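## Task

Scene 1: fetch the small yellow sponge from the shelving at the far end of the aisle and set it down on the desk. Every item that was upright on the floor must still be upright at the end. The robot must not tip over or finish leaning, or the scene fails. The sponge must rest on the desk by itself; if only the gripper holds it there, it is not done.

## Robot and tools

ROBOT. A TidyBot++: a wheeled base (0.54 m long, 0.50 m wide, 0.38 m tall) carrying one seven-joint arm with a two-finger gripper. There is only one arm. The shoulder is 0.12 m ahead of the base centre and 0.68 m above the floor. Cameras: base_camera (fixed on the base, facing forward) and wrist_camera (looks along the hand). The arm begins folded with the hand pointing down, sticking out about 0.08 m in front of the base; the elbow can be up to 1.15 m high.

FRAMES. Base frame: origin on the floor below the base centre, x forward, y left, z up. hand_pose is reported in this frame, for the point between the finger pads; its z axis runs out along the fingers and the fingers close along its y axis. The odometry frame is where the base frame was when the scene began. Heading runs -3.142 to 3.142, positive to the left. base_odometry counts wheel rotation only, so wheel slip shows up as false travel and it drifts a few cm and degrees over many moves. base_tilt is in degrees, positive when leaning forward or right.

execute_actions. Argument "actions": a list holding zero or one action. Empty list: just report state and images. An action may contain:
- "base": exactly one key, a relative offset from where the base last measured itself: translate_m (metres, forward positive, -2 to 2), strafe_m (metres, left positive, -2 to 2) or rotate_rad (radians, counter-clockwise from above positive, -6.3 to 6.3). No base pose is ever given; these are moves.
- "joints": absolute targets by name, radians: joint_1_rad (any angle; positive turns the arm clockwise from above, opposite to rotate_rad), joint_2_rad shoulder (-2.249 to 2.249), joint_3_rad (any), joint_4_rad elbow (-2.579 to 2.579), joint_5_rad (any), joint_6_rad wrist (-2.099 to 2.099), joint_7_rad (any; hand down, positive is counter-clockwise from above, 1.57 makes the fingers open left/right), gripper_pos (0 fully open to 1 fully closed; pad gap roughly 85 x (1 - gripper_pos) mm). Unbounded joints go the short way, so turn large amounts in steps under half a turn. Joints left out may keep pushing toward old targets.
- "speeds": caps for this action only: translate_m and strafe_m 0.05 to 0.5 m/s, rotate_rad 0.1 to 1.57 rad/s (top values are the defaults). A base move needing over 8.667 s is refused; an action lasts at most 15 s.
"cameras": list of base_camera, wrist_camera or all; omitted/null means all, [] means none. Any unknown key or out-of-range number makes the whole call rejected with no motion. Base and joint motions start together.

ARM GEOMETRY. Upper arm 0.42 m, forearm 0.31 m, hand 0.31 m. With joint_1_rad 0, joint_3_rad 3.14, joint_5_rad 0 the arm works in the base's forward vertical plane; tilt from vertical (forward positive) is joint_2 for the upper arm, joint_2 - joint_4 for the forearm, joint_2 - joint_4 - joint_6 for the hand. Sum length x sin for reach ahead of the shoulder and length x cos for height above it. A downward hand reaches at most about 0.94 m high, and only near the base. Closed fingertips extend about 20 mm past hand_pose.

OTHER TOOLS. wait(seconds 0 to 10) issues nothing new and returns state and images. zoom_image(camera, region [x0, y0, x1, y1] pixels, top-left origin, max 504 x 504) enlarges part of the latest image. read_manual(section "licences") only returns licence text. finished_scene(scene 1 or 2) ends that scene for good, reports success and gives the next task; call it only once the object is released and settled.

RESULT LINES. base_status and joint_status tell how each motion ended: done, off_target (stopped short, maybe still pushing), contact_stop, time_out, not_followed. "joint command not followed" with a "cause:" line means a self-collision check rejected the arm targets (the gripper still acts); the robot may retry them on later actions. A blocked base may report done though it stopped short. For gripper at 1, done means nothing was grasped; off_target means an object stopped the fingers. motor_effort gives percent of maximum with the peak in brackets, both noisy. on_its_own reports uncommanded motion. "ARM HIT" means a hard hit on the base or arm itself. Motor temperatures are listed per joint; MOTOR HOT starts at 60 °C and an OVER-TEMPERATURE FAULT at 75 °C lets the arm sink (limit_stop_at_motor_heat). A torque fault freezes the arm and gripper for 10 s and skips the rest of the call while the base keeps going. If a call reports a stop, later calls in that same reply are skipped.

ACCURACY. Friction leaves joints slightly off and the hand a cm or two away from its computed spot; fix by resending last command plus (wanted minus read). A held load makes the arm sag; never send a loaded joint its reading. Trust images over hand_pose.

AVOID. Driving while the arm is caught on something high (about 0.8 m up) can topple the robot; sideways force on a raised hand can lift wheels; retract the arm or back away to level it. Do not drive the arm into shelves, drop or fling the object, knock over floor items, or leave the base pushing on obstacles. The robot keeps its last command while you think, so long replies cost heat while holding loads.

Each tool is called after "Call:" as name(argument=value, ...) on one line, values as JSON.

## Session

Call:
execute_actions(actions=[])

Scene clock: 0.00 s.
Motor temperatures (°C, as the motors report them): [35 36 35 35 45 39 43]
base_odometry: x=+0.000 y=+0.000 heading=+0.000 (m, m, rad; odometry frame)
base_tilt: forward=-0.4 right=-0.1 (deg)
base_status: not commanded
joint_positions: joint_1_rad=+0.050 joint_2_rad=-0.348 joint_3_rad=+3.184 joint_4_rad=-2.544 joint_5_rad=-0.004 joint_6_rad=-0.872 joint_7_rad=+1.622 gripper_pos=+0.000
joint_status: not commanded
motor_effort: joint_1_rad=+0 joint_2_rad=-3 joint_3_rad=+0 joint_4_rad=+16 joint_5_rad=+0 joint_6_rad=+1 joint_7_rad=+0 (%)
hand_pose: x=+0.2535 y=-0.0084 z=+0.5830 quat_wxyz=(-0.006, +0.999, -0.021, +0.037) (m; base frame)
pictures: base_camera, wrist_camera
Images, in order (width x height): base_camera 644x364, wrist_camera 644x476.

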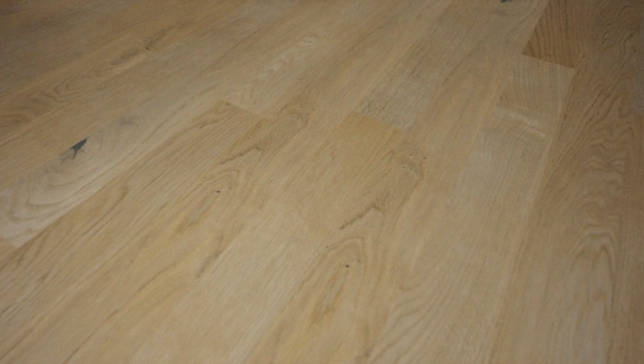

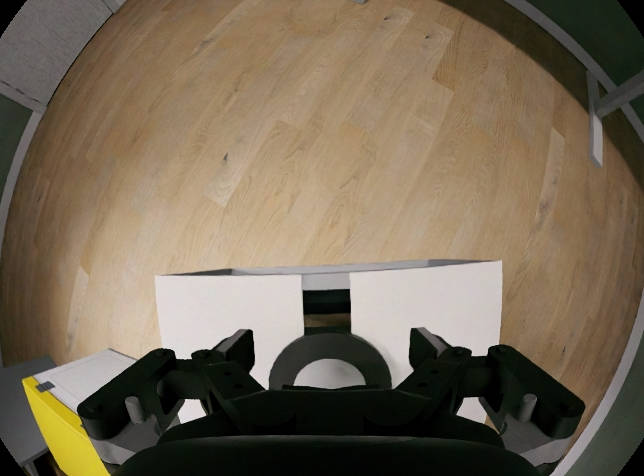

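Call:
execute_actions(actions=[{"joints": {"joint_6_rad": 0.45}}], cameras=["wrist_camera"])

Scene clock: 1.77 s.
Motor temperatures (°C, as the motors report them): [35 36 35 35 45 39 43]
base_odometry: x=+0.000 y=+0.000 heading=+0.000 (m, m, rad; odometry frame)
base_tilt: forward=-0.5 right=-0.1 (deg)
base_status: not commanded
joint_positions: joint_1_rad=+0.050 joint_2_rad=-0.348 joint_3_rad=+3.184 joint_4_rad=-2.543 joint_5_rad=-0.004 joint_6_rad=+0.435 joint_7_rad=+1.622 gripper_pos=+0.000
joint_status: all done
motor_effort: joint_1_rad=+0(0) joint_2_rad=-7(7) joint_3_rad=-1(2) joint_4_rad=+18(19) joint_5_rad=+0(0) joint_6_rad=+8(7) joint_7_rad=+0(0) (%)
hand_pose: x=+0.5351 y=-0.0389 z=+0.8351 quat_wxyz=(+0.039, +0.771, -0.022, +0.636) (m; base frame)
pictures: wrist_camera
Images, in order (width x height): wrist_camera 644x476.

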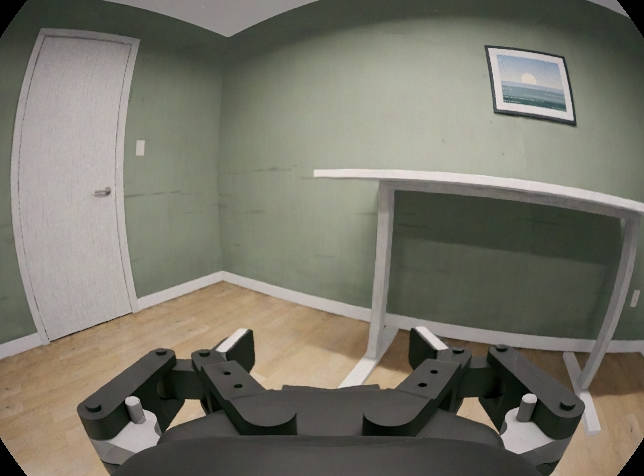

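Call:
execute_actions(actions=[{"joints": {"joint_1_rad": -1.5}}], cameras=["wrist_camera"])

Scene clock: 4.63 s.
Motor temperatures (°C, as the motors report them): [35 36 35 35 45 39 43]
base_odometry: x=+0.000 y=+0.000 heading=+0.000 (m, m, rad; odometry frame)
base_tilt: forward=-0.5 right=-0.1 (deg)
base_status: not commanded
joint_positions: joint_1_rad=-1.474 joint_2_rad=-0.348 joint_3_rad=+3.184 joint_4_rad=-2.543 joint_5_rad=-0.004 joint_6_rad=+0.435 joint_7_rad=+1.622 gripper_pos=+0.000
joint_status: all done
motor_effort: joint_1_rad=+0(1) joint_2_rad=-7(7) joint_3_rad=-1(0) joint_4_rad=+19(18) joint_5_rad=+0(0) joint_6_rad=+8(8) joint_7_rad=+0(0) (%)
hand_pose: x=+0.1773 y=+0.4139 z=+0.8351 quat_wxyz=(-0.411, +0.572, +0.516, +0.487) (m; base frame)
pictures: wrist_camera
Images, in order (width x height): wrist_camera 644x476.

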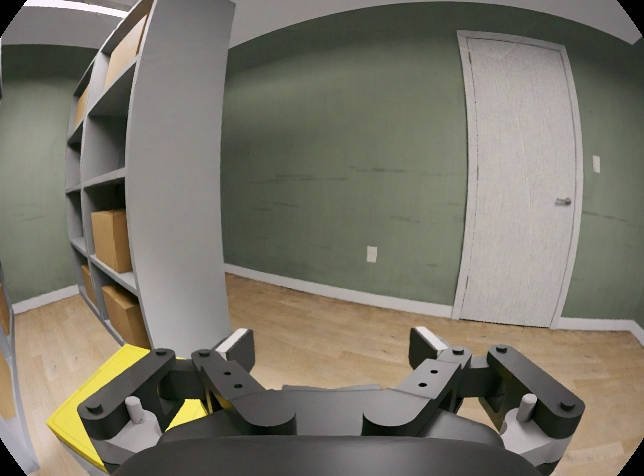

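Call:
execute_actions(actions=[{"joints": {"joint_1_rad": -2.7, "joint_6_rad": 0.2}}], cameras=["wrist_camera"])

Scene clock: 7.20 s.
Motor temperatures (°C, as the motors report them): [35 36 35 35 45 39 43]
base_odometry: x=+0.000 y=+0.000 heading=+0.000 (m, m, rad; odometry frame)
base_tilt: forward=-0.4 right=-0.1 (deg)
base_status: not commanded
joint_positions: joint_1_rad=-2.674 joint_2_rad=-0.348 joint_3_rad=+3.184 joint_4_rad=-2.543 joint_5_rad=-0.004 joint_6_rad=+0.239 joint_7_rad=+1.622 gripper_pos=+0.000
joint_status: all done
motor_effort: joint_1_rad=+0(0) joint_2_rad=-6(7) joint_3_rad=-2(1) joint_4_rad=+19(19) joint_5_rad=+0(0) joint_6_rad=+7(9) joint_7_rad=+0(0) (%)
hand_pose: x=-0.2310 y=+0.1951 z=+0.7768 quat_wxyz=(-0.539, +0.194, +0.807, +0.148) (m; base frame)
pictures: wrist_camera
Images, in order (width x height): wrist_camera 644x476.

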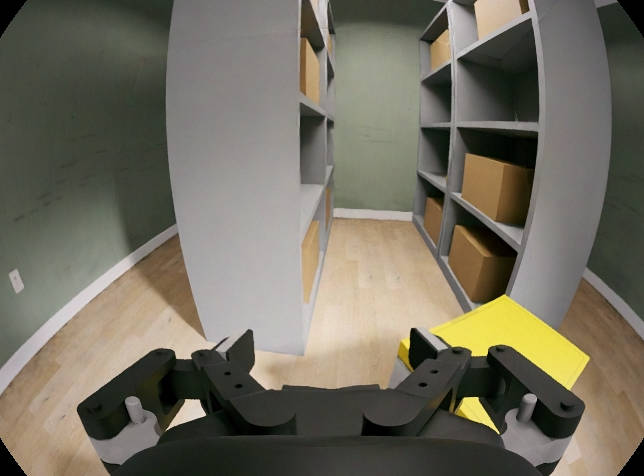

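Call:
zoom_image(camera="wrist_camera", region=[280, 0, 560, 320])

Call:
execute_actions(actions=[{"joints": {"joint_1_rad": -2.5, "joint_6_rad": -0.5}}], cameras=["wrist_camera"])

Region (280, 0, 560, 320) of wrist_camera's 644x476 image, scaled by 1.575; it fills the left 441 columns of this view, and the rest is white.

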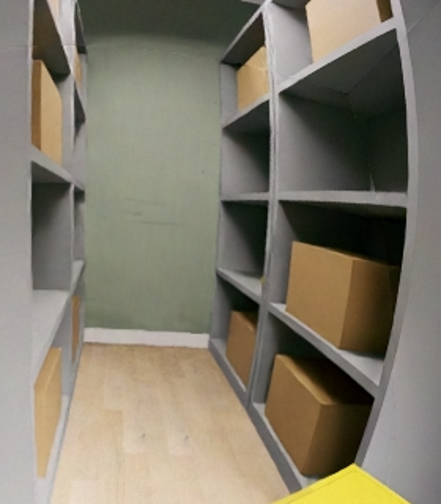

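Scene clock: 8.60 s.
Motor temperatures (°C, as the motors report them): [35 36 35 35 45 39 43]
base_odometry: x=+0.000 y=+0.000 heading=+0.000 (m, m, rad; odometry frame)
base_tilt: forward=-0.4 right=-0.1 (deg)
base_status: not commanded
joint_positions: joint_1_rad=-2.526 joint_2_rad=-0.348 joint_3_rad=+3.184 joint_4_rad=-2.543 joint_5_rad=-0.004 joint_6_rad=-0.475 joint_7_rad=+1.622 gripper_pos=+0.000
joint_status: all done
motor_effort: joint_1_rad=+0(1) joint_2_rad=-3(6) joint_3_rad=-1(0) joint_4_rad=+15(18) joint_5_rad=+0(0) joint_6_rad=+3(7) joint_7_rad=+0(0) (%)
hand_pose: x=-0.0836 y=+0.1521 z=+0.6163 quat_wxyz=(-0.222, +0.293, +0.927, +0.073) (m; base frame)
pictures: wrist_camera
Images, in order (width x height): wrist_camera 644x476.

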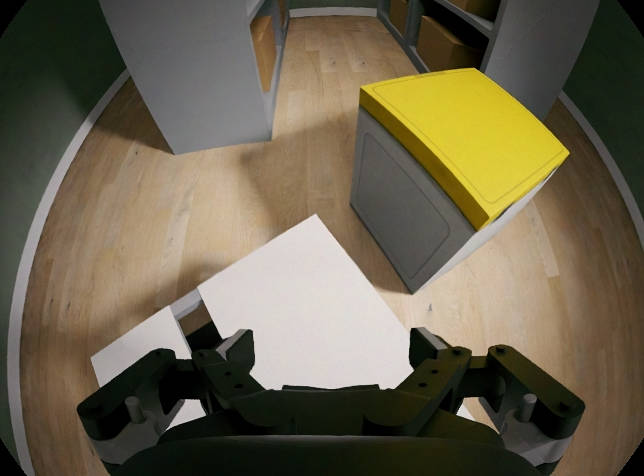

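Call:
execute_actions(actions=[{"base": {"rotate_rad": -0.59}, "joints": {"joint_1_rad": -2.6}}])

Scene clock: 12.33 s.
Motor temperatures (°C, as the motors report them): [35 36 35 35 45 39 43]
base_odometry: x=+0.000 y=+0.000 heading=-0.589 (m, m, rad; odometry frame)
base_tilt: forward=-0.4 right=-0.2 (deg)
base_status: done
joint_positions: joint_1_rad=-2.579 joint_2_rad=-0.348 joint_3_rad=+3.184 joint_4_rad=-2.543 joint_5_rad=-0.004 joint_6_rad=-0.475 joint_7_rad=+1.622 gripper_pos=+0.000
joint_status: all done
motor_effort: joint_1_rad=+0(1) joint_2_rad=-3(4) joint_3_rad=-1(1) joint_4_rad=+16(16) joint_5_rad=+0(0) joint_6_rad=+3(3) joint_7_rad=+0(0) (%)
hand_pose: x=-0.0914 y=+0.1412 z=+0.6163 quat_wxyz=(-0.224, +0.268, +0.935, +0.067) (m; base frame)
pictures: base_camera, wrist_camera
Images, in order (width x height): base_camera 644x364, wrist_camera 644x476.

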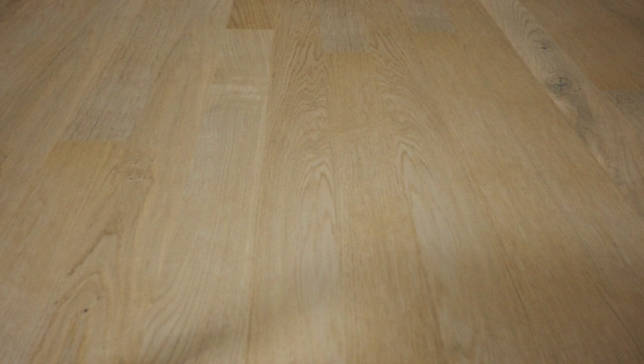

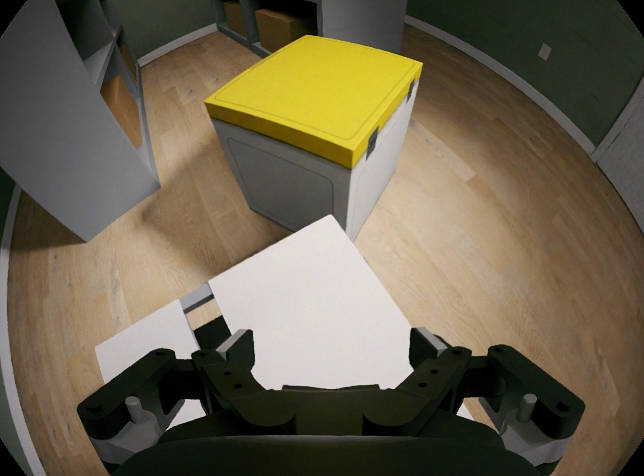

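Call:
execute_actions(actions=[{"base": {"strafe_m": -0.15}, "joints": {"joint_1_rad": -2.2}}], cameras=[])

Call:
execute_actions(actions=[{"base": {"translate_m": -0.5}, "speeds": {"translate_m": 0.3}}], cameras=["wrist_camera"])

Scene clock: 14.17 s.
Motor temperatures (°C, as the motors report them): [35 36 35 35 45 39 43]
base_odometry: x=-0.084 y=-0.125 heading=-0.590 (m, m, rad; odometry frame)
base_tilt: forward=-0.5 right=-0.1 (deg)
base_status: done
joint_positions: joint_1_rad=-2.227 joint_2_rad=-0.348 joint_3_rad=+3.184 joint_4_rad=-2.543 joint_5_rad=-0.004 joint_6_rad=-0.475 joint_7_rad=+1.622 gripper_pos=+0.000
joint_status: all done
motor_effort: joint_1_rad=+0(2) joint_2_rad=-3(5) joint_3_rad=-1(0) joint_4_rad=+16(17) joint_5_rad=+0(1) joint_6_rad=+3(4) joint_7_rad=+0(0) (%)
hand_pose: x=-0.0298 y=+0.2050 z=+0.6163 quat_wxyz=(-0.208, +0.427, +0.873, +0.105) (m; base frame)
pictures: none
No camera images: the call's "cameras" was empty. Leave "cameras" out to get every camera's image.

Scene clock: 16.80 s.
Motor temperatures (°C, as the motors report them): [35 36 35 35 45 39 43]
base_odometry: x=-0.499 y=+0.153 heading=-0.590 (m, m, rad; odometry frame)
base_tilt: forward=-0.4 right=-0.1 (deg)
base_status: done
joint_positions: joint_1_rad=-2.227 joint_2_rad=-0.348 joint_3_rad=+3.184 joint_4_rad=-2.543 joint_5_rad=-0.004 joint_6_rad=-0.475 joint_7_rad=+1.622 gripper_pos=+0.000
joint_status: not commanded
motor_effort: joint_1_rad=+0(1) joint_2_rad=-4(5) joint_3_rad=+0(3) joint_4_rad=+16(18) joint_5_rad=+0(0) joint_6_rad=+3(3) joint_7_rad=+0(0) (%)
hand_pose: x=-0.0298 y=+0.2051 z=+0.6163 quat_wxyz=(-0.208, +0.427, +0.873, +0.105) (m; base frame)
pictures: wrist_camera
Images, in order (width x height): wrist_camera 644x476.

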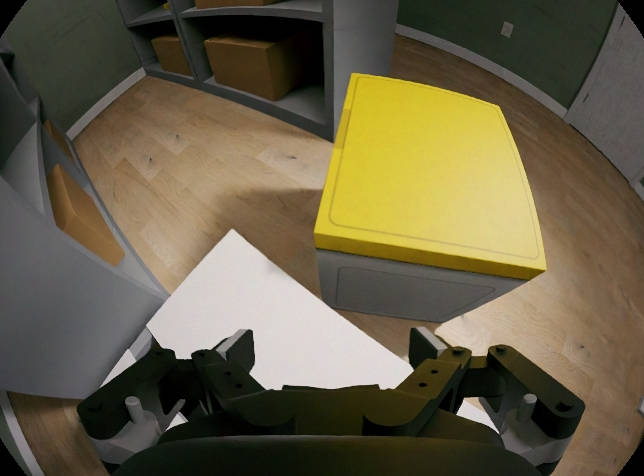

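Call:
execute_actions(actions=[{"base": {"strafe_m": 0.3}, "speeds": {"strafe_m": 0.08}}], cameras=["wrist_camera"])

Scene clock: 21.17 s.
Motor temperatures (°C, as the motors report them): [35 36 35 35 45 39 43]
base_odometry: x=-0.333 y=+0.402 heading=-0.589 (m, m, rad; odometry frame)
base_tilt: forward=-0.4 right=-0.1 (deg)
base_status: done
joint_positions: joint_1_rad=-2.227 joint_2_rad=-0.348 joint_3_rad=+3.184 joint_4_rad=-2.543 joint_5_rad=-0.004 joint_6_rad=-0.475 joint_7_rad=+1.622 gripper_pos=+0.000
joint_status: not commanded
motor_effort: joint_1_rad=+0(0) joint_2_rad=-3(5) joint_3_rad=-1(1) joint_4_rad=+16(17) joint_5_rad=+0(0) joint_6_rad=+3(3) joint_7_rad=+0(0) (%)
hand_pose: x=-0.0298 y=+0.2051 z=+0.6163 quat_wxyz=(-0.208, +0.427, +0.873, +0.105) (m; base frame)
pictures: wrist_camera
Images, in order (width x height): wrist_camera 644x476.

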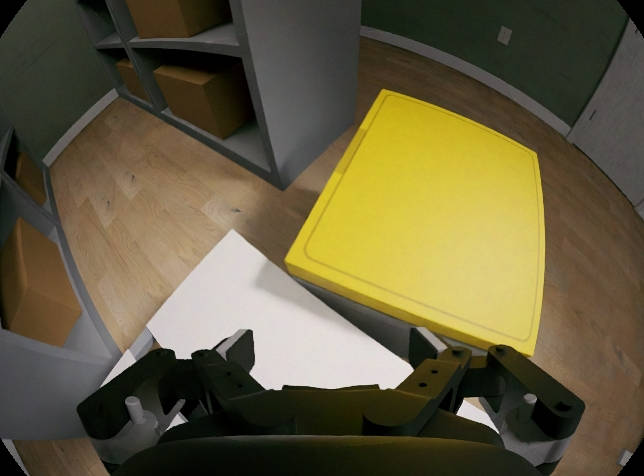

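Call:
execute_actions(actions=[{"base": {"strafe_m": 0.33}, "speeds": {"strafe_m": 0.1}}])

Scene clock: 25.20 s.
Motor temperatures (°C, as the motors report them): [35 36 35 35 45 39 43]
base_odometry: x=-0.150 y=+0.677 heading=-0.589 (m, m, rad; odometry frame)
base_tilt: forward=-0.4 right=-0.1 (deg)
base_status: done
joint_positions: joint_1_rad=-2.227 joint_2_rad=-0.348 joint_3_rad=+3.184 joint_4_rad=-2.543 joint_5_rad=-0.004 joint_6_rad=-0.475 joint_7_rad=+1.622 gripper_pos=+0.000
joint_status: not commanded
motor_effort: joint_1_rad=+0(0) joint_2_rad=-4(5) joint_3_rad=+0(0) joint_4_rad=+16(17) joint_5_rad=+0(0) joint_6_rad=+3(4) joint_7_rad=+0(0) (%)
hand_pose: x=-0.0298 y=+0.2051 z=+0.6163 quat_wxyz=(-0.208, +0.428, +0.873, +0.105) (m; base frame)
pictures: base_camera, wrist_camera
Images, in order (width x height): base_camera 644x364, wrist_camera 644x476.

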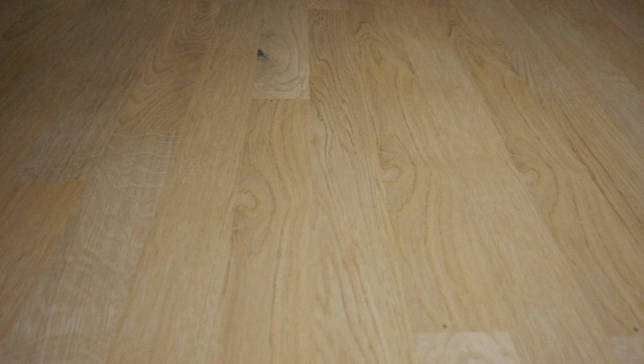

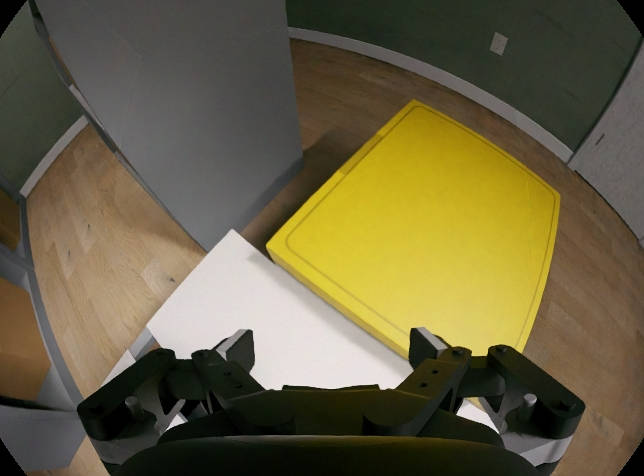

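Call:
execute_actions(actions=[{"base": {"strafe_m": -0.18}, "joints": {"joint_1_rad": -3.17, "joint_3_rad": 3.12, "joint_6_rad": -0.3, "joint_7_rad": 1.55}}])

Scene clock: 27.63 s.
Motor temperatures (°C, as the motors report them): [35 36 35 35 45 39 43]
base_odometry: x=-0.250 y=+0.527 heading=-0.589 (m, m, rad; odometry frame)
base_tilt: forward=-0.5 right=-0.2 (deg)
base_status: done
joint_positions: joint_1_rad=-3.143 joint_2_rad=-0.349 joint_3_rad=+3.137 joint_4_rad=-2.544 joint_5_rad=-0.004 joint_6_rad=-0.339 joint_7_rad=+1.580 gripper_pos=+0.000
joint_status: all done
motor_effort: joint_1_rad=+0(0) joint_2_rad=-4(7) joint_3_rad=-1(1) joint_4_rad=+17(18) joint_5_rad=+0(0) joint_6_rad=+4(5) joint_7_rad=+0(1) (%)
hand_pose: x=-0.1699 y=-0.0034 z=+0.6379 quat_wxyz=(-0.299, -0.006, +0.954, +0.000) (m; base frame)
pictures: base_camera, wrist_camera
Images, in order (width x height): base_camera 644x364, wrist_camera 644x476.

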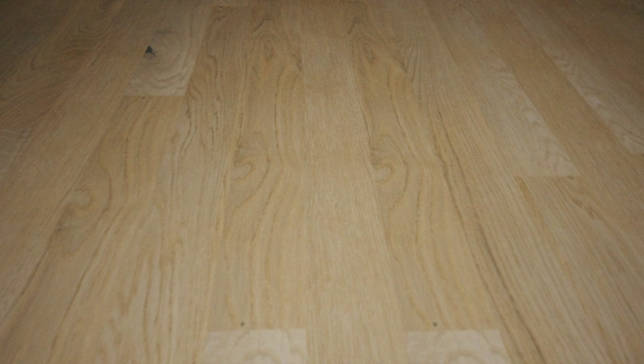

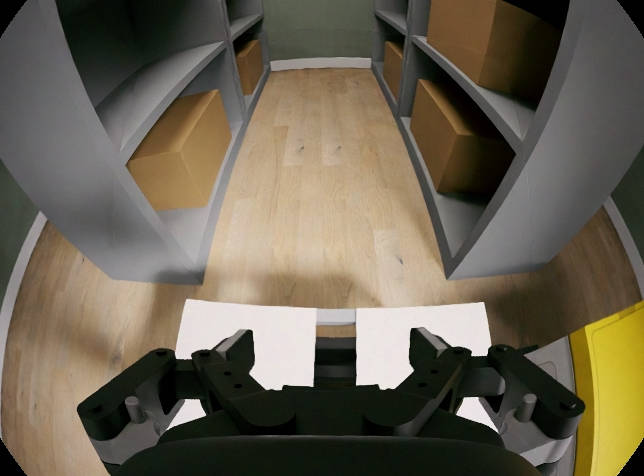

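Call:
execute_actions(actions=[{"base": {"rotate_rad": 0.03}}], cameras=[])

Call:
execute_actions(actions=[{"base": {"translate_m": -0.9}, "speeds": {"translate_m": 0.4}}])

Scene clock: 28.97 s.
Motor temperatures (°C, as the motors report them): [35 36 35 35 45 39 43]
base_odometry: x=-0.250 y=+0.527 heading=-0.560 (m, m, rad; odometry frame)
base_tilt: forward=-0.4 right=-0.1 (deg)
base_status: done
joint_positions: joint_1_rad=-3.144 joint_2_rad=-0.349 joint_3_rad=+3.137 joint_4_rad=-2.544 joint_5_rad=-0.004 joint_6_rad=-0.339 joint_7_rad=+1.580 gripper_pos=+0.000
joint_status: not commanded
motor_effort: joint_1_rad=+0(0) joint_2_rad=-4(6) joint_3_rad=-1(0) joint_4_rad=+16(17) joint_5_rad=+0(0) joint_6_rad=+4(4) joint_7_rad=+0(0) (%)
hand_pose: x=-0.1700 y=-0.0036 z=+0.6380 quat_wxyz=(-0.299, -0.006, +0.954, +0.000) (m; base frame)
pictures: none
No camera images: the call's "cameras" was empty. Leave "cameras" out to get every camera's image.

Scene clock: 32.37 s.
Motor temperatures (°C, as the motors report them): [35 36 35 35 45 39 43]
base_odometry: x=-1.013 y=+1.004 heading=-0.559 (m, m, rad; odometry frame)
base_tilt: forward=-0.4 right=-0.1 (deg)
base_status: done
joint_positions: joint_1_rad=-3.144 joint_2_rad=-0.349 joint_3_rad=+3.136 joint_4_rad=-2.544 joint_5_rad=-0.004 joint_6_rad=-0.336 joint_7_rad=+1.580 gripper_pos=+0.000
joint_status: not commanded
motor_effort: joint_1_rad=+0(1) joint_2_rad=-4(6) joint_3_rad=-1(0) joint_4_rad=+16(18) joint_5_rad=+0(0) joint_6_rad=+4(5) joint_7_rad=+0(0) (%)
hand_pose: x=-0.1706 y=-0.0037 z=+0.6384 quat_wxyz=(-0.300, -0.006, +0.954, +0.000) (m; base frame)
pictures: base_camera, wrist_camera
Images, in order (width x height): base_camera 644x364, wrist_camera 644x476.

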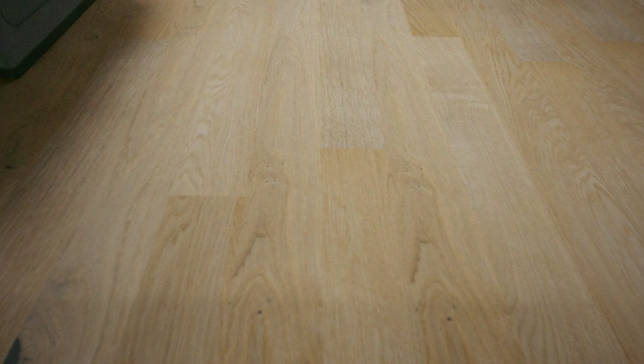

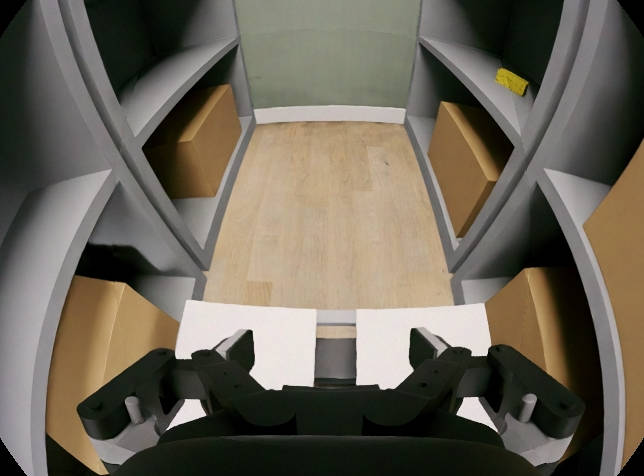

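Call:
execute_actions(actions=[{"base": {"translate_m": -0.97}, "speeds": {"translate_m": 0.4}, "joints": {"joint_1_rad": -1.545, "joint_6_rad": -0.1}}])

Scene clock: 36.57 s.
Motor temperatures (°C, as the motors report them): [35 36 35 35 45 39 43]
base_odometry: x=-1.836 y=+1.519 heading=-0.559 (m, m, rad; odometry frame)
base_tilt: forward=-0.4 right=-0.1 (deg)
base_status: done
joint_positions: joint_1_rad=-1.573 joint_2_rad=-0.349 joint_3_rad=+3.133 joint_4_rad=-2.544 joint_5_rad=-0.004 joint_6_rad=-0.139 joint_7_rad=+1.580 gripper_pos=+0.000
joint_status: all done
motor_effort: joint_1_rad=+0(1) joint_2_rad=-5(5) joint_3_rad=-1(1) joint_4_rad=+17(18) joint_5_rad=+0(0) joint_6_rad=+5(5) joint_7_rad=+0(0) (%)
hand_pose: x=+0.1142 y=+0.3360 z=+0.6782 quat_wxyz=(-0.278, +0.645, +0.656, +0.278) (m; base frame)
pictures: base_camera, wrist_camera
Images, in order (width x height): base_camera 644x364, wrist_camera 644x476.

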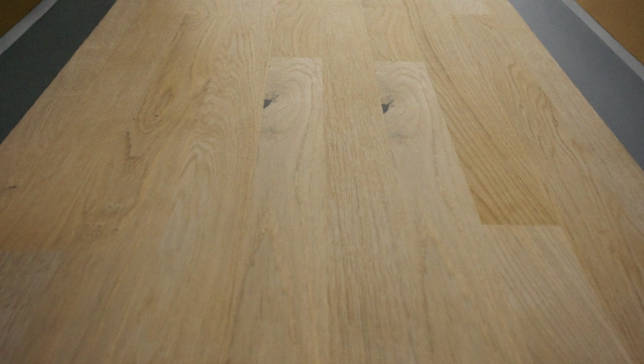

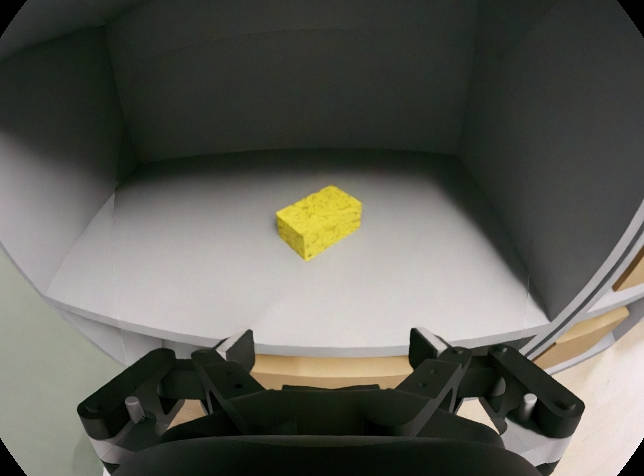

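Call:
execute_actions(actions=[{"base": {"translate_m": -0.07}, "joints": {"joint_1_rad": -2.005, "joint_2_rad": 0.55, "joint_3_rad": 3.14, "joint_4_rad": -1.72, "joint_5_rad": 1.06, "joint_6_rad": -0.93, "joint_7_rad": -0.43}}], cameras=["wrist_camera"])

Scene clock: 41.50 s.
Motor temperatures (°C, as the motors report them): [35 36 35 35 45 39 43]
base_odometry: x=-1.896 y=+1.556 heading=-0.559 (m, m, rad; odometry frame)
base_tilt: forward=-0.4 right=-0.2 (deg)
base_status: done
joint_positions: joint_1_rad=-1.980 joint_2_rad=+0.542 joint_3_rad=+3.133 joint_4_rad=-1.730 joint_5_rad=+1.032 joint_6_rad=-0.891 joint_7_rad=-0.407 gripper_pos=+0.000
joint_status: all done
motor_effort: joint_1_rad=+0(0) joint_2_rad=-35(36) joint_3_rad=+1(0) joint_4_rad=+14(19) joint_5_rad=+4(4) joint_6_rad=-3(6) joint_7_rad=+0(1) (%)
hand_pose: x=+0.0947 y=+0.5649 z=+0.6171 quat_wxyz=(-0.144, +0.869, +0.319, +0.350) (m; base frame)
pictures: wrist_camera
Images, in order (width x height): wrist_camera 644x476.

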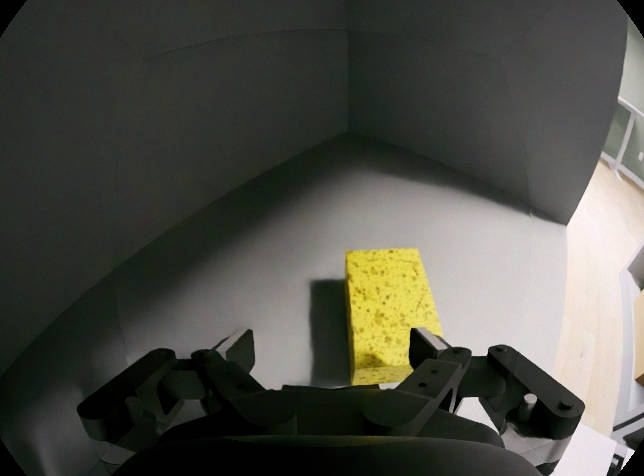

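Call:
execute_actions(actions=[{"base": {"strafe_m": -0.06}, "speeds": {"strafe_m": 0.1}}], cameras=["wrist_camera"])

Scene clock: 43.47 s.
Motor temperatures (°C, as the motors report them): [35 36 35 35 45 39 43]
base_odometry: x=-1.928 y=+1.505 heading=-0.559 (m, m, rad; odometry frame)
base_tilt: forward=-0.4 right=-0.2 (deg)
base_status: done
joint_positions: joint_1_rad=-1.981 joint_2_rad=+0.544 joint_3_rad=+3.133 joint_4_rad=-1.727 joint_5_rad=+1.033 joint_6_rad=-0.892 joint_7_rad=-0.407 gripper_pos=+0.000
joint_status: not commanded
motor_effort: joint_1_rad=+0(2) joint_2_rad=-35(38) joint_3_rad=+0(1) joint_4_rad=+14(15) joint_5_rad=+4(4) joint_6_rad=-3(4) joint_7_rad=+0(0) (%)
hand_pose: x=+0.0940 y=+0.5657 z=+0.6175 quat_wxyz=(-0.144, +0.869, +0.319, +0.351) (m; base frame)
pictures: wrist_camera
Images, in order (width x height): wrist_camera 644x476.

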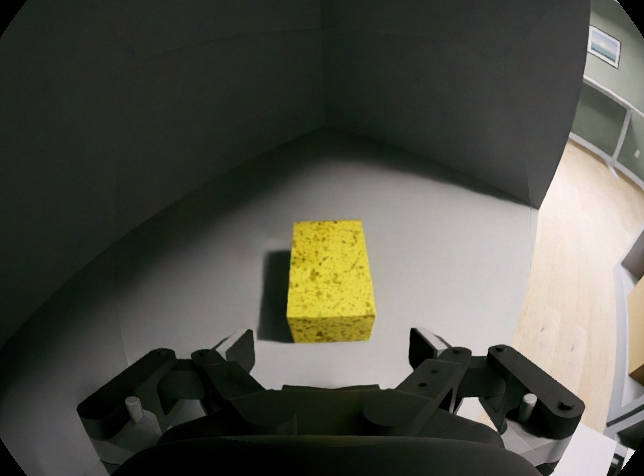

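Call:
execute_actions(actions=[{"joints": {"joint_1_rad": -1.818, "joint_2_rad": 0.687, "joint_4_rad": -1.675, "joint_5_rad": 1.19, "joint_6_rad": -0.72, "joint_7_rad": -0.475}}], cameras=["wrist_camera"])

Scene clock: 45.33 s.
Motor temperatures (°C, as the motors report them): [35 36 35 35 45 39 43]
base_odometry: x=-1.928 y=+1.505 heading=-0.559 (m, m, rad; odometry frame)
base_tilt: forward=-0.4 right=-0.2 (deg)
base_status: not commanded
joint_positions: joint_1_rad=-1.832 joint_2_rad=+0.682 joint_3_rad=+3.134 joint_4_rad=-1.686 joint_5_rad=+1.161 joint_6_rad=-0.758 joint_7_rad=-0.446 gripper_pos=+0.000
joint_status: all done
motor_effort: joint_1_rad=+0(3) joint_2_rad=-38(39) joint_3_rad=+0(1) joint_4_rad=+13(15) joint_5_rad=+3(4) joint_6_rad=-4(4) joint_7_rad=+0(1) (%)
hand_pose: x=+0.1534 y=+0.6123 z=+0.5610 quat_wxyz=(-0.139, +0.869, +0.319, +0.352) (m; base frame)
pictures: wrist_camera
Images, in order (width x height): wrist_camera 644x476.

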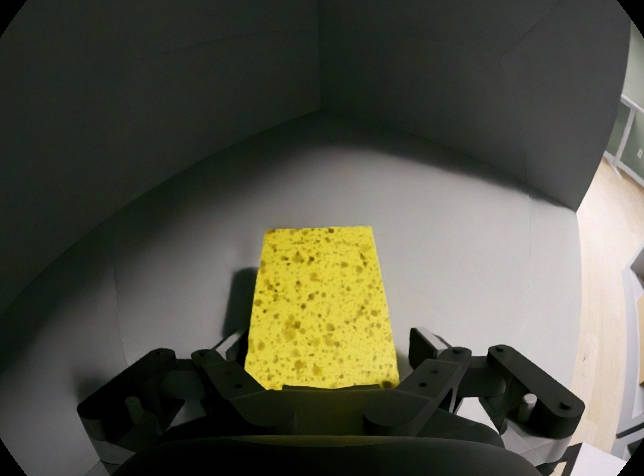

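Call:
execute_actions(actions=[{"joints": {"gripper_pos": 0.6}}], cameras=["wrist_camera"])

Scene clock: 46.37 s.
Motor temperatures (°C, as the motors report them): [35 36 35 35 45 39 43]
base_odometry: x=-1.928 y=+1.505 heading=-0.559 (m, m, rad; odometry frame)
base_tilt: forward=-0.4 right=-0.2 (deg)
base_status: not commanded
joint_positions: joint_1_rad=-1.832 joint_2_rad=+0.682 joint_3_rad=+3.134 joint_4_rad=-1.682 joint_5_rad=+1.164 joint_6_rad=-0.758 joint_7_rad=-0.446 gripper_pos=+0.376
joint_status: gripper_pos off_target (ended at +0.376, target +0.600)
motor_effort: joint_1_rad=+0(2) joint_2_rad=-38(39) joint_3_rad=+0(1) joint_4_rad=+14(15) joint_5_rad=+4(4) joint_6_rad=-4(4) joint_7_rad=+0(0) (%)
hand_pose: x=+0.1531 y=+0.6142 z=+0.5627 quat_wxyz=(-0.141, +0.868, +0.319, +0.353) (m; base frame)
pictures: wrist_camera
Images, in order (width x height): wrist_camera 644x476.

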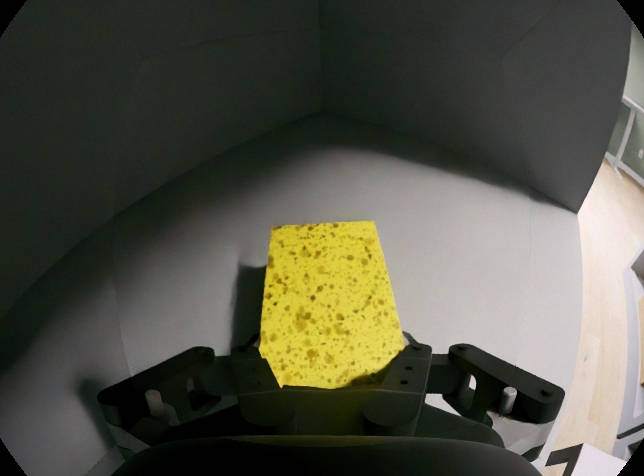

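Call:
execute_actions(actions=[{"joints": {"joint_2_rad": -0.2, "joint_4_rad": -2.5, "gripper_pos": 0.6}}])

Scene clock: 48.93 s.
Motor temperatures (°C, as the motors report them): [35 36 35 35 45 39 43]
base_odometry: x=-1.928 y=+1.505 heading=-0.559 (m, m, rad; odometry frame)
base_tilt: forward=-0.4 right=-0.2 (deg)
base_status: not commanded
joint_positions: joint_1_rad=-1.832 joint_2_rad=-0.188 joint_3_rad=+3.134 joint_4_rad=-2.493 joint_5_rad=+1.164 joint_6_rad=-0.757 joint_7_rad=-0.446 gripper_pos=+0.376
joint_status: gripper_pos off_target (ended at +0.376, target +0.600); the others done
motor_effort: joint_1_rad=+0(0) joint_2_rad=-8(39) joint_3_rad=-2(0) joint_4_rad=+15(15) joint_5_rad=+4(4) joint_6_rad=-3(4) joint_7_rad=+0(0) (%)
hand_pose: x=+0.2368 y=+0.3078 z=+0.6701 quat_wxyz=(-0.169, +0.865, +0.309, +0.357) (m; base frame)
pictures: base_camera, wrist_camera
Images, in order (width x height): base_camera 644x364, wrist_camera 644x476.

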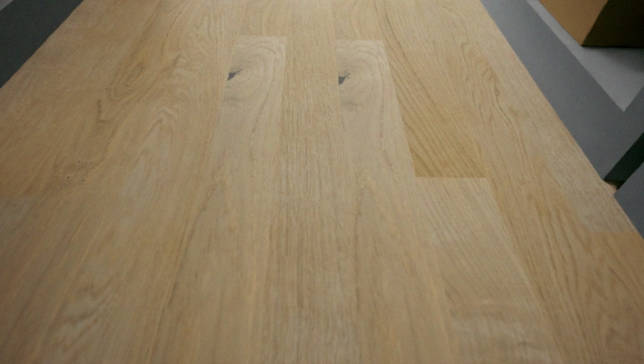

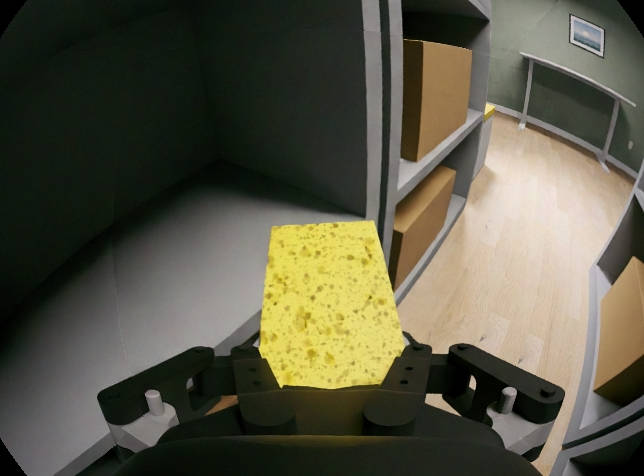

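Call:
execute_actions(actions=[{"base": {"strafe_m": 0.05}, "joints": {"joint_1_rad": 0.02, "joint_5_rad": -0.03, "joint_6_rad": 0.0, "joint_7_rad": 1.6, "gripper_pos": 0.6}}])

Scene clock: 52.23 s.
Motor temperatures (°C, as the motors report them): [35 36 35 35 45 39 43]
base_odometry: x=-1.901 y=+1.547 heading=-0.559 (m, m, rad; odometry frame)
base_tilt: forward=-0.4 right=-0.1 (deg)
base_status: done
joint_positions: joint_1_rad=-0.007 joint_2_rad=-0.191 joint_3_rad=+3.134 joint_4_rad=-2.495 joint_5_rad=-0.001 joint_6_rad=-0.039 joint_7_rad=+1.573 gripper_pos=+0.376
joint_status: gripper_pos off_target (ended at +0.376, target +0.600); the others done
motor_effort: joint_1_rad=+0(1) joint_2_rad=-10(10) joint_3_rad=-1(1) joint_4_rad=+16(16) joint_5_rad=+0(5) joint_6_rad=+6(5) joint_7_rad=+0(1) (%)
hand_pose: x=+0.4956 y=+0.0066 z=+0.6675 quat_wxyz=(-0.002, +0.921, +0.007, +0.389) (m; base frame)
pictures: base_camera, wrist_camera
Images, in order (width x height): base_camera 644x364, wrist_camera 644x476.

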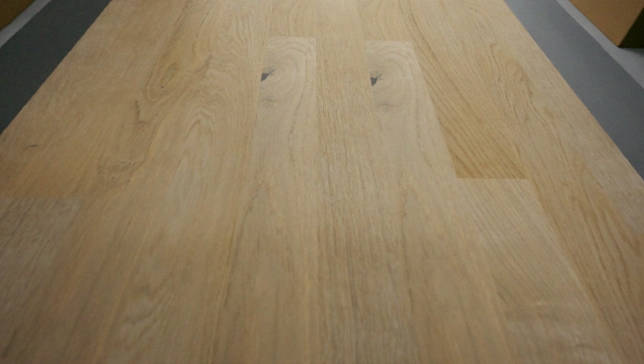

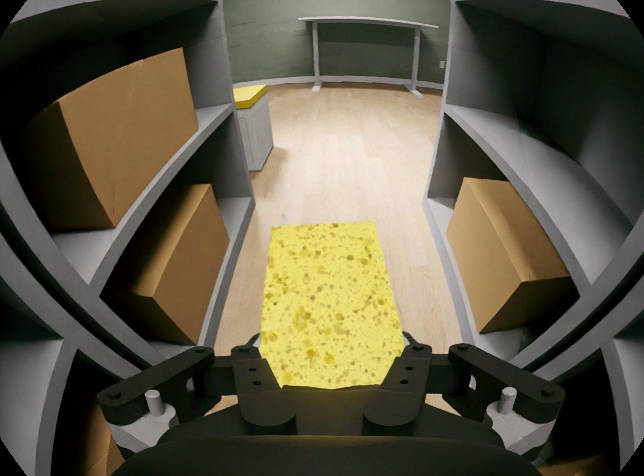

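Call:
execute_actions(actions=[{"base": {"translate_m": 2.0}, "joints": {"joint_2_rad": 0.0, "joint_4_rad": -0.7, "joint_6_rad": -1.5, "gripper_pos": 0.6}}])

Scene clock: 57.87 s.
Motor temperatures (°C, as the motors report them): [35 36 35 35 45 39 43]
base_odometry: x=-0.206 y=+0.485 heading=-0.559 (m, m, rad; odometry frame)
base_tilt: forward=-0.4 right=-0.1 (deg)
base_status: done
joint_positions: joint_1_rad=-0.006 joint_2_rad=+0.000 joint_3_rad=+3.134 joint_4_rad=-0.709 joint_5_rad=-0.001 joint_6_rad=-1.463 joint_7_rad=+1.573 gripper_pos=+0.376
joint_status: gripper_pos off_target (ended at +0.376, target +0.600); the others done
motor_effort: joint_1_rad=+0(1) joint_2_rad=-18(20) joint_3_rad=-1(0) joint_4_rad=+16(22) joint_5_rad=+0(0) joint_6_rad=+7(7) joint_7_rad=+0(1) (%)
hand_pose: x=+0.5804 y=+0.0080 z=+1.1648 quat_wxyz=(-0.003, +0.885, +0.007, +0.466) (m; base frame)
pictures: base_camera, wrist_camera
Images, in order (width x height): base_camera 644x364, wrist_camera 644x476.

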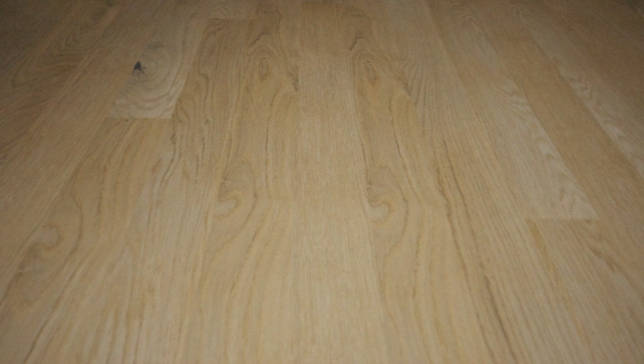

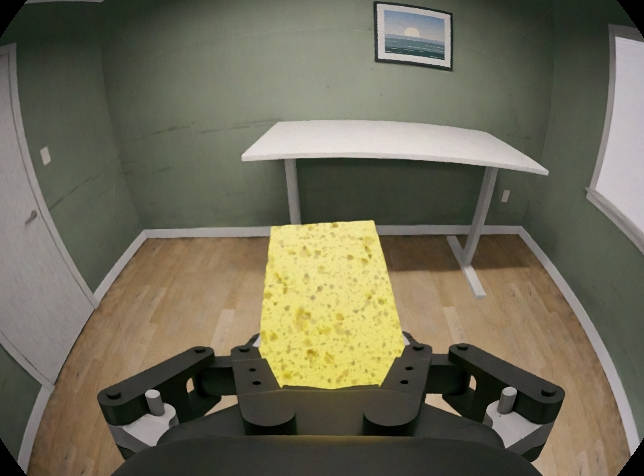

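Call:
execute_actions(actions=[{"base": {"translate_m": 1.12}, "joints": {"joint_2_rad": 0.2, "joint_4_rad": -0.59, "joint_6_rad": -1.59, "gripper_pos": 0.6}}])

Scene clock: 61.90 s.
Motor temperatures (°C, as the motors report them): [35 37 35 35 45 39 43]
base_odometry: x=+0.744 y=-0.109 heading=-0.559 (m, m, rad; odometry frame)
base_tilt: forward=-0.4 right=-0.2 (deg)
base_status: done
joint_positions: joint_1_rad=-0.006 joint_2_rad=+0.202 joint_3_rad=+3.134 joint_4_rad=-0.600 joint_5_rad=-0.002 joint_6_rad=-1.554 joint_7_rad=+1.573 gripper_pos=+0.376
joint_status: gripper_pos off_target (ended at +0.376, target +0.600); the others done
motor_effort: joint_1_rad=+0(2) joint_2_rad=-26(27) joint_3_rad=-3(0) joint_4_rad=+17(18) joint_5_rad=+0(0) joint_6_rad=+5(7) joint_7_rad=+0(0) (%)
hand_pose: x=+0.6491 y=+0.0084 z=+1.0924 quat_wxyz=(-0.004, +0.924, +0.007, +0.382) (m; base frame)
pictures: base_camera, wrist_camera
Images, in order (width x height): base_camera 644x364, wrist_camera 644x476.

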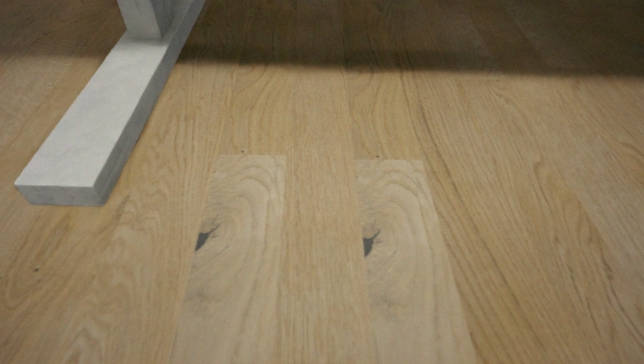

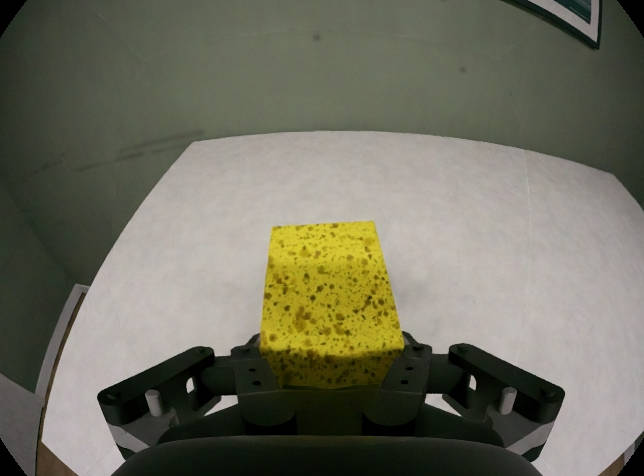

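Call:
execute_actions(actions=[{"joints": {"joint_2_rad": 0.235, "joint_4_rad": -0.885, "joint_6_rad": -1.21, "gripper_pos": 0.6}}], cameras=["wrist_camera"])

Scene clock: 63.73 s.
Motor temperatures (°C, as the motors report them): [35 37 35 35 45 39 43]
base_odometry: x=+0.744 y=-0.109 heading=-0.559 (m, m, rad; odometry frame)
base_tilt: forward=-0.4 right=-0.1 (deg)
base_status: not commanded
joint_positions: joint_1_rad=-0.006 joint_2_rad=+0.230 joint_3_rad=+3.134 joint_4_rad=-0.881 joint_5_rad=-0.002 joint_6_rad=-1.248 joint_7_rad=+1.573 gripper_pos=+0.376
joint_status: gripper_pos off_target (ended at +0.376, target +0.600); the others done
motor_effort: joint_1_rad=+0(0) joint_2_rad=-29(31) joint_3_rad=-1(1) joint_4_rad=+20(20) joint_5_rad=+0(0) joint_6_rad=+6(6) joint_7_rad=+0(1) (%)
hand_pose: x=+0.7160 y=+0.0093 z=+1.0101 quat_wxyz=(-0.004, +0.924, +0.007, +0.381) (m; base frame)
pictures: wrist_camera
Images, in order (width x height): wrist_camera 644x476.

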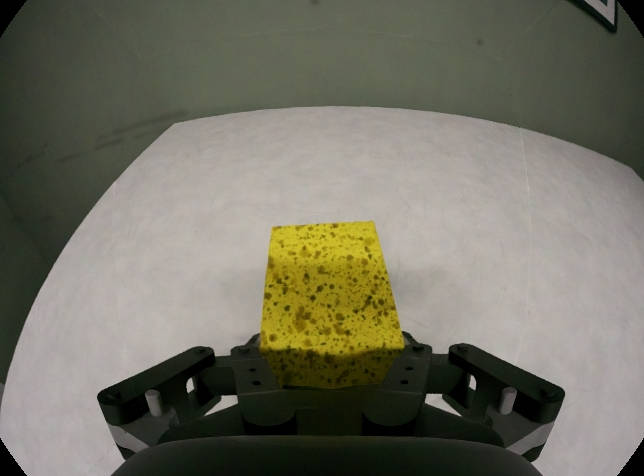

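Call:
execute_actions(actions=[{"joints": {"joint_4_rad": -0.97, "joint_6_rad": -1.125, "gripper_pos": 0.6}}], cameras=["wrist_camera"])

Scene clock: 64.80 s.
Motor temperatures (°C, as the motors report them): [35 37 35 35 45 39 43]
base_odometry: x=+0.744 y=-0.109 heading=-0.559 (m, m, rad; odometry frame)
base_tilt: forward=-0.4 right=-0.1 (deg)
base_status: not commanded
joint_positions: joint_1_rad=-0.006 joint_2_rad=+0.231 joint_3_rad=+3.134 joint_4_rad=-0.963 joint_5_rad=-0.002 joint_6_rad=-1.161 joint_7_rad=+1.573 gripper_pos=+0.376
joint_status: gripper_pos off_target (ended at +0.376, target +0.600); the others done
motor_effort: joint_1_rad=+0(0) joint_2_rad=-29(32) joint_3_rad=-1(1) joint_4_rad=+19(20) joint_5_rad=+0(0) joint_6_rad=+5(6) joint_7_rad=+0(0) (%)
hand_pose: x=+0.7281 y=+0.0094 z=+0.9869 quat_wxyz=(-0.004, +0.924, +0.007, +0.383) (m; base frame)
pictures: wrist_camera
Images, in order (width x height): wrist_camera 644x476.

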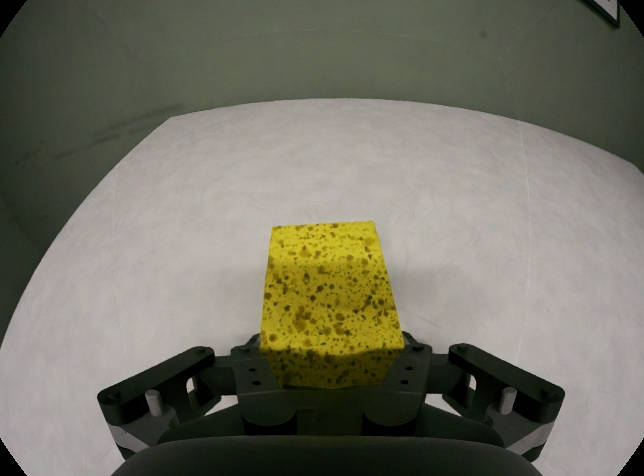

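No clear contact yet; lower a bit more.

Call:
execute_actions(actions=[{"joints": {"joint_4_rad": -1.03, "joint_6_rad": -1.065, "gripper_pos": 0.6}}], cameras=["wrist_camera"])

Scene clock: 65.73 s.
Motor temperatures (°C, as the motors report them): [35 37 35 35 45 39 43]
base_odometry: x=+0.744 y=-0.109 heading=-0.559 (m, m, rad; odometry frame)
base_tilt: forward=-0.4 right=-0.2 (deg)
base_status: not commanded
joint_positions: joint_1_rad=-0.006 joint_2_rad=+0.222 joint_3_rad=+3.134 joint_4_rad=-1.005 joint_5_rad=-0.002 joint_6_rad=-1.097 joint_7_rad=+1.573 gripper_pos=+0.376
joint_status: gripper_pos off_target (ended at +0.376, target +0.600); the others done
motor_effort: joint_1_rad=+0(0) joint_2_rad=-25(29) joint_3_rad=-2(2) joint_4_rad=+17(20) joint_5_rad=+0(0) joint_6_rad=+5(7) joint_7_rad=+0(0) (%)
hand_pose: x=+0.7345 y=+0.0096 z=+0.9855 quat_wxyz=(-0.004, +0.918, +0.007, +0.398) (m; base frame)
pictures: wrist_camera
Images, in order (width x height): wrist_camera 644x476.

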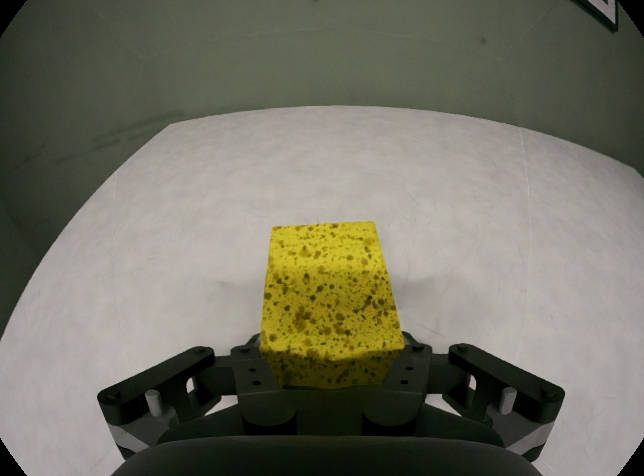

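Contact made. Release.

Call:
execute_actions(actions=[{"joints": {"gripper_pos": 0.0, "joint_4_rad": -0.99, "joint_2_rad": 0.22}}], cameras=[])

Call:
execute_actions(actions=[{"joints": {"joint_2_rad": -0.05, "joint_4_rad": -0.9, "joint_6_rad": -1.5}}], cameras=["wrist_camera"])

Scene clock: 69.97 s.
Motor temperatures (°C, as the motors report them): [35 37 35 35 45 39 43]
base_odometry: x=+0.744 y=-0.109 heading=-0.559 (m, m, rad; odometry frame)
base_tilt: forward=-0.4 right=-0.1 (deg)
base_status: not commanded
joint_positions: joint_1_rad=-0.006 joint_2_rad=+0.222 joint_3_rad=+3.134 joint_4_rad=-0.997 joint_5_rad=-0.002 joint_6_rad=-1.097 joint_7_rad=+1.573 gripper_pos=+0.000
joint_status: all done
motor_effort: joint_1_rad=+0(0) joint_2_rad=-28(31) joint_3_rad=-2(2) joint_4_rad=+20(20) joint_5_rad=+0(0) joint_6_rad=+6(6) joint_7_rad=+0(0) (%)
hand_pose: x=+0.7353 y=+0.0096 z=+0.9895 quat_wxyz=(-0.004, +0.916, +0.007, +0.401) (m; base frame)
pictures: none
No camera images: the call's "cameras" was empty. Leave "cameras" out to get every camera's image.

Scene clock: 71.60 s.
Motor temperatures (°C, as the motors report them): [35 37 35 35 45 39 43]
base_odometry: x=+0.744 y=-0.109 heading=-0.559 (m, m, rad; odometry frame)
base_tilt: forward=-0.4 right=-0.1 (deg)
base_status: not commanded
joint_positions: joint_1_rad=-0.006 joint_2_rad=-0.058 joint_3_rad=+3.134 joint_4_rad=-0.900 joint_5_rad=-0.002 joint_6_rad=-1.466 joint_7_rad=+1.573 gripper_pos=+0.000
joint_status: all done
motor_effort: joint_1_rad=+0(0) joint_2_rad=-15(32) joint_3_rad=-1(2) joint_4_rad=+17(21) joint_5_rad=+0(0) joint_6_rad=+6(6) joint_7_rad=+0(0) (%)
hand_pose: x=+0.5596 y=+0.0080 z=+1.1018 quat_wxyz=(-0.003, +0.914, +0.008, +0.405) (m; base frame)
pictures: wrist_camera
Images, in order (width x height): wrist_camera 644x476.

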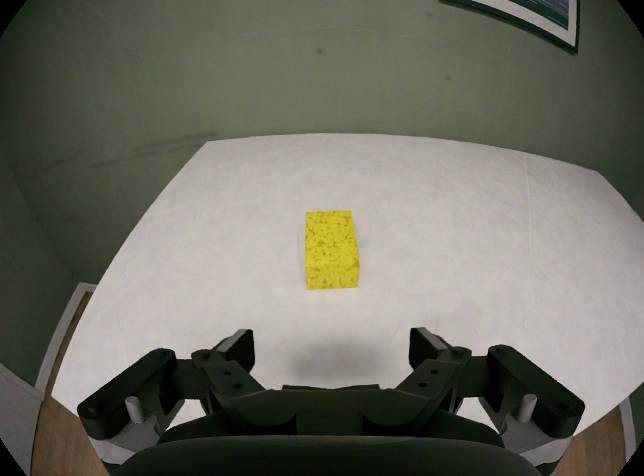

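Call:
finished_scene(scene=1)

The scene is finished: the task was done.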